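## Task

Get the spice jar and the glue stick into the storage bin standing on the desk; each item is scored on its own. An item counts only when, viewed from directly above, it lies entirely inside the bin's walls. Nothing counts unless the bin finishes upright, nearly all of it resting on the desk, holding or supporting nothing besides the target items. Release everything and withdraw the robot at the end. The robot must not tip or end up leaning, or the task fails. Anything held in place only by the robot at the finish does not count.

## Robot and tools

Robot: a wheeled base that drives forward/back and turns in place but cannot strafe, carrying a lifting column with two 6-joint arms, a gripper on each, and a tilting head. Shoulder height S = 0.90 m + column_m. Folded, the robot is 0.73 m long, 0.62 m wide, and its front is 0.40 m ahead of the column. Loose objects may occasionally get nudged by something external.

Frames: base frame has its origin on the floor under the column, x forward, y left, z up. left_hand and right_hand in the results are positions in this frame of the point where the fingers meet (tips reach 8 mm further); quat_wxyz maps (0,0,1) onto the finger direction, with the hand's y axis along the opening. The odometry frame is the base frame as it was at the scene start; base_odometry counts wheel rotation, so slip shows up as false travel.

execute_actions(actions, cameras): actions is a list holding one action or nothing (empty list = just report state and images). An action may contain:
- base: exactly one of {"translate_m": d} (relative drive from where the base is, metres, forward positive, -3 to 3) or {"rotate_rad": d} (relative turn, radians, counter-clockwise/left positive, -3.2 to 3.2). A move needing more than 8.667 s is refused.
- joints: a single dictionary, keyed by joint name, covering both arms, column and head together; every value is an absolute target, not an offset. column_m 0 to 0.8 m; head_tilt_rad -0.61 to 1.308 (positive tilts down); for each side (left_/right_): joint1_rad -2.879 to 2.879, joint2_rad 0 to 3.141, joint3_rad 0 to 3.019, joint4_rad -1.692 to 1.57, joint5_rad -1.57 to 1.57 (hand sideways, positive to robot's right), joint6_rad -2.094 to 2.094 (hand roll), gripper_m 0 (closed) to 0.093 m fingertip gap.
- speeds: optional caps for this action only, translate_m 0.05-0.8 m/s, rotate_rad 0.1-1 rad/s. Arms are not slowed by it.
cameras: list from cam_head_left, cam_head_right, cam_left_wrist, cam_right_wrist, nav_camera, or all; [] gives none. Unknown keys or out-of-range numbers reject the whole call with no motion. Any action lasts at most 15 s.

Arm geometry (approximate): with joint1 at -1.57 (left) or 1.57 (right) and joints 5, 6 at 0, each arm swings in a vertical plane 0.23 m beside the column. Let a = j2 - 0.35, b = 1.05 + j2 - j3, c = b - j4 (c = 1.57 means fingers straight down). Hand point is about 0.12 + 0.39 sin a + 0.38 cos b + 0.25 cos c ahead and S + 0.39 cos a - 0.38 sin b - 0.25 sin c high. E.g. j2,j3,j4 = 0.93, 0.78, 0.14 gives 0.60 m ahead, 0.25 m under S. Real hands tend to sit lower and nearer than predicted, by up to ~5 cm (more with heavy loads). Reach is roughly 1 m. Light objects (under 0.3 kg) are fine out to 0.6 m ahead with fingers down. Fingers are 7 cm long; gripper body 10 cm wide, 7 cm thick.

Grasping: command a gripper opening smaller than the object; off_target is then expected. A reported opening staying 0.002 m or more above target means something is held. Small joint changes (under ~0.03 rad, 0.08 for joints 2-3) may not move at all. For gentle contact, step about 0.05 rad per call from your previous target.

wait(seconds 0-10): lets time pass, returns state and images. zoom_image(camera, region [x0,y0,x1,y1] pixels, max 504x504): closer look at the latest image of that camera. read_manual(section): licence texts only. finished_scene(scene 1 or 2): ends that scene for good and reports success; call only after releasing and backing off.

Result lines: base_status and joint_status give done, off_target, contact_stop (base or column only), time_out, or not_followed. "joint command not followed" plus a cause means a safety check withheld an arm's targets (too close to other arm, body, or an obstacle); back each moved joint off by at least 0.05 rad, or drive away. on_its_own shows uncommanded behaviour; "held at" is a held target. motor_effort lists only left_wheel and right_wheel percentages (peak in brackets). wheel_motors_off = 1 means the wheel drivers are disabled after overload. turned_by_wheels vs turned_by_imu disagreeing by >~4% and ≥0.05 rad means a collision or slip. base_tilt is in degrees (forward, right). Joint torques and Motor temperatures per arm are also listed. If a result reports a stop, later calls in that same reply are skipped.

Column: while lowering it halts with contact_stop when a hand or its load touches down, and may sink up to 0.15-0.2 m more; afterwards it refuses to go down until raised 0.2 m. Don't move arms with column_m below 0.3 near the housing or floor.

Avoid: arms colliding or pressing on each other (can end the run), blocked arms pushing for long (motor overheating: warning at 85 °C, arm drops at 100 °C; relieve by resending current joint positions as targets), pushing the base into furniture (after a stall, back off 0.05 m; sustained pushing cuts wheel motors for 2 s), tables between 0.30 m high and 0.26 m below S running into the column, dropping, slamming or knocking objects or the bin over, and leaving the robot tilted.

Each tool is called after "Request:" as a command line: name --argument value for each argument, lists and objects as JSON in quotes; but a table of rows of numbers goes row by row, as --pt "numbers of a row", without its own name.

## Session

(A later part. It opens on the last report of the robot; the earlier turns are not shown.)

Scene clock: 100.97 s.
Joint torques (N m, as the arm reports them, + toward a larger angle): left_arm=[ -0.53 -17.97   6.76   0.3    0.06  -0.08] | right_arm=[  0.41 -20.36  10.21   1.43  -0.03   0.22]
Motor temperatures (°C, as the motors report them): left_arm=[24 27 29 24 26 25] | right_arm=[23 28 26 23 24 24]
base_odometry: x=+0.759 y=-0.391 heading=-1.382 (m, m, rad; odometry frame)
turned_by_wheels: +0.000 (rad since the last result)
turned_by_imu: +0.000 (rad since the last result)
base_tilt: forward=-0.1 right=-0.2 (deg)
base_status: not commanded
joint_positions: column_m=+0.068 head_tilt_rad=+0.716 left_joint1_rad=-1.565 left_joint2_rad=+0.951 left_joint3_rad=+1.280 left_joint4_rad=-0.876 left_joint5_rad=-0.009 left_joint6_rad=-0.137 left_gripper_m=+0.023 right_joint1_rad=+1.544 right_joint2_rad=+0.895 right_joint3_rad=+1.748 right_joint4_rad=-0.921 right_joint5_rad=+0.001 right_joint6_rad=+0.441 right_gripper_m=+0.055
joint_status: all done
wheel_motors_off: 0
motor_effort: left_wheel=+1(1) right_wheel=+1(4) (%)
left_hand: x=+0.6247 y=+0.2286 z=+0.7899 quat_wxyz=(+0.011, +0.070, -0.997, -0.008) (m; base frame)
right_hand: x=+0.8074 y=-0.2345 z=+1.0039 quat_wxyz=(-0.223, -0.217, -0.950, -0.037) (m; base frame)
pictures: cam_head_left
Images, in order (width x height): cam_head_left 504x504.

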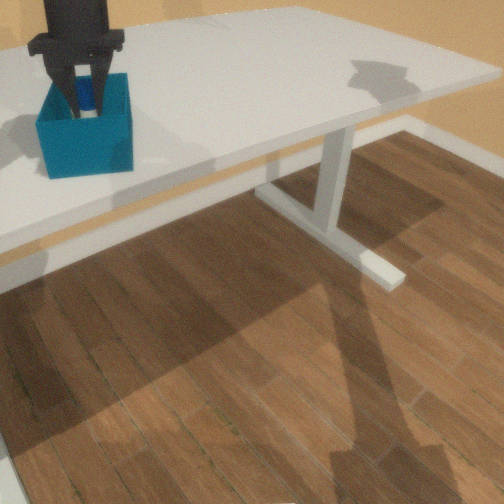

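Request:
execute_actions --actions '[{"joints":{"column_m":0.058}}]' --cameras '[]'

Request:
execute_actions --actions '[{"joints":{"left_gripper_m":0.045}}]' --cameras '[]'

Request:
execute_actions --actions '[{"joints":{"column_m":0.2}}]' --cameras '["cam_head_left","cam_left_wrist"]'

Scene clock: 102.63 s.
Joint torques (N m, as the arm reports them, + toward a larger angle): left_arm=[ -0.6  -16.92   6.88   0.31   0.06  -0.08] | right_arm=[  0.47 -20.49  10.29   1.41  -0.05   0.22]
Motor temperatures (°C, as the motors report them): left_arm=[24 27 29 24 26 25] | right_arm=[23 28 26 23 24 24]
base_odometry: x=+0.759 y=-0.391 heading=-1.382 (m, m, rad; odometry frame)
turned_by_wheels: +0.000 (rad since the last result)
turned_by_imu: +0.001 (rad since the last result)
base_tilt: forward=-0.1 right=-0.1 (deg)
base_status: not commanded
joint_positions: column_m=+0.058 head_tilt_rad=+0.716 left_joint1_rad=-1.565 left_joint2_rad=+0.945 left_joint3_rad=+1.281 left_joint4_rad=-0.876 left_joint5_rad=-0.009 left_joint6_rad=-0.137 left_gripper_m=+0.023 right_joint1_rad=+1.544 right_joint2_rad=+0.895 right_joint3_rad=+1.748 right_joint4_rad=-0.921 right_joint5_rad=+0.001 right_joint6_rad=+0.441 right_gripper_m=+0.055
joint_status: all done
wheel_motors_off: 0
motor_effort: left_wheel=+2(3) right_wheel=+2(3) (%)
left_hand: x=+0.6261 y=+0.2286 z=+0.7828 quat_wxyz=(+0.008, +0.070, -0.998, -0.008) (m; base frame)
right_hand: x=+0.8074 y=-0.2345 z=+0.9938 quat_wxyz=(-0.223, -0.217, -0.950, -0.037) (m; base frame)
pictures: none
No camera images: the call's "cameras" was empty. Leave "cameras" out to get every camera's image.

Scene clock: 103.20 s.
Joint torques (N m, as the arm reports them, + toward a larger angle): left_arm=[ -0.55 -17.92   6.87   0.4    0.05  -0.06] | right_arm=[  0.52 -20.47  10.12   1.5   -0.04   0.24]
Motor temperatures (°C, as the motors report them): left_arm=[24 27 29 24 26 25] | right_arm=[23 28 26 23 24 24]
base_odometry: x=+0.759 y=-0.391 heading=-1.382 (m, m, rad; odometry frame)
turned_by_wheels: +0.000 (rad since the last result)
turned_by_imu: +0.000 (rad since the last result)
base_tilt: forward=-0.1 right=-0.1 (deg)
base_status: not commanded
joint_positions: column_m=+0.058 head_tilt_rad=+0.716 left_joint1_rad=-1.565 left_joint2_rad=+0.945 left_joint3_rad=+1.281 left_joint4_rad=-0.876 left_joint5_rad=-0.009 left_joint6_rad=-0.137 left_gripper_m=+0.045 right_joint1_rad=+1.544 right_joint2_rad=+0.895 right_joint3_rad=+1.748 right_joint4_rad=-0.921 right_joint5_rad=+0.001 right_joint6_rad=+0.441 right_gripper_m=+0.055
joint_status: all done
wheel_motors_off: 0
motor_effort: left_wheel=-1(0) right_wheel=+2(4) (%)
left_hand: x=+0.6261 y=+0.2286 z=+0.7828 quat_wxyz=(+0.008, +0.070, -0.998, -0.008) (m; base frame)
right_hand: x=+0.8074 y=-0.2345 z=+0.9938 quat_wxyz=(-0.223, -0.217, -0.950, -0.037) (m; base frame)
pictures: none
No camera images: the call's "cameras" was empty. Leave "cameras" out to get every camera's image.

Scene clock: 105.63 s.
Joint torques (N m, as the arm reports them, + toward a larger angle): left_arm=[ -0.57 -17.22   7.04   0.33   0.04  -0.07] | right_arm=[  0.54 -21.09  10.21   1.4   -0.06   0.24]
Motor temperatures (°C, as the motors report them): left_arm=[24 27 29 24 26 25] | right_arm=[23 28 26 23 24 24]
base_odometry: x=+0.759 y=-0.391 heading=-1.382 (m, m, rad; odometry frame)
turned_by_wheels: +0.000 (rad since the last result)
turned_by_imu: +0.001 (rad since the last result)
base_tilt: forward=-0.1 right=-0.2 (deg)
base_status: not commanded
joint_positions: column_m=+0.200 head_tilt_rad=+0.716 left_joint1_rad=-1.565 left_joint2_rad=+0.946 left_joint3_rad=+1.281 left_joint4_rad=-0.876 left_joint5_rad=-0.009 left_joint6_rad=-0.137 left_gripper_m=+0.045 right_joint1_rad=+1.544 right_joint2_rad=+0.895 right_joint3_rad=+1.748 right_joint4_rad=-0.921 right_joint5_rad=+0.001 right_joint6_rad=+0.441 right_gripper_m=+0.055
joint_status: all done
wheel_motors_off: 0
motor_effort: left_wheel=+0(0) right_wheel=+6(3) (%)
left_hand: x=+0.6260 y=+0.2286 z=+0.9245 quat_wxyz=(+0.008, +0.070, -0.998, -0.008) (m; base frame)
right_hand: x=+0.8074 y=-0.2345 z=+1.1357 quat_wxyz=(-0.223, -0.217, -0.950, -0.037) (m; base frame)
pictures: cam_head_left, cam_left_wrist
Images, in order (width x height): cam_head_left 504x504, cam_left_wrist 504x504.

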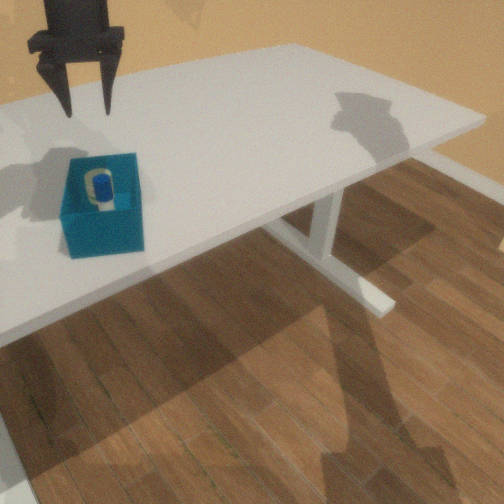

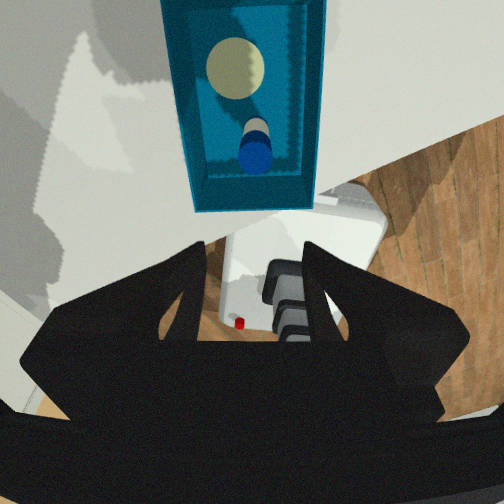

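Request:
finished_scene --scene 1

The scene is finished: the task was done.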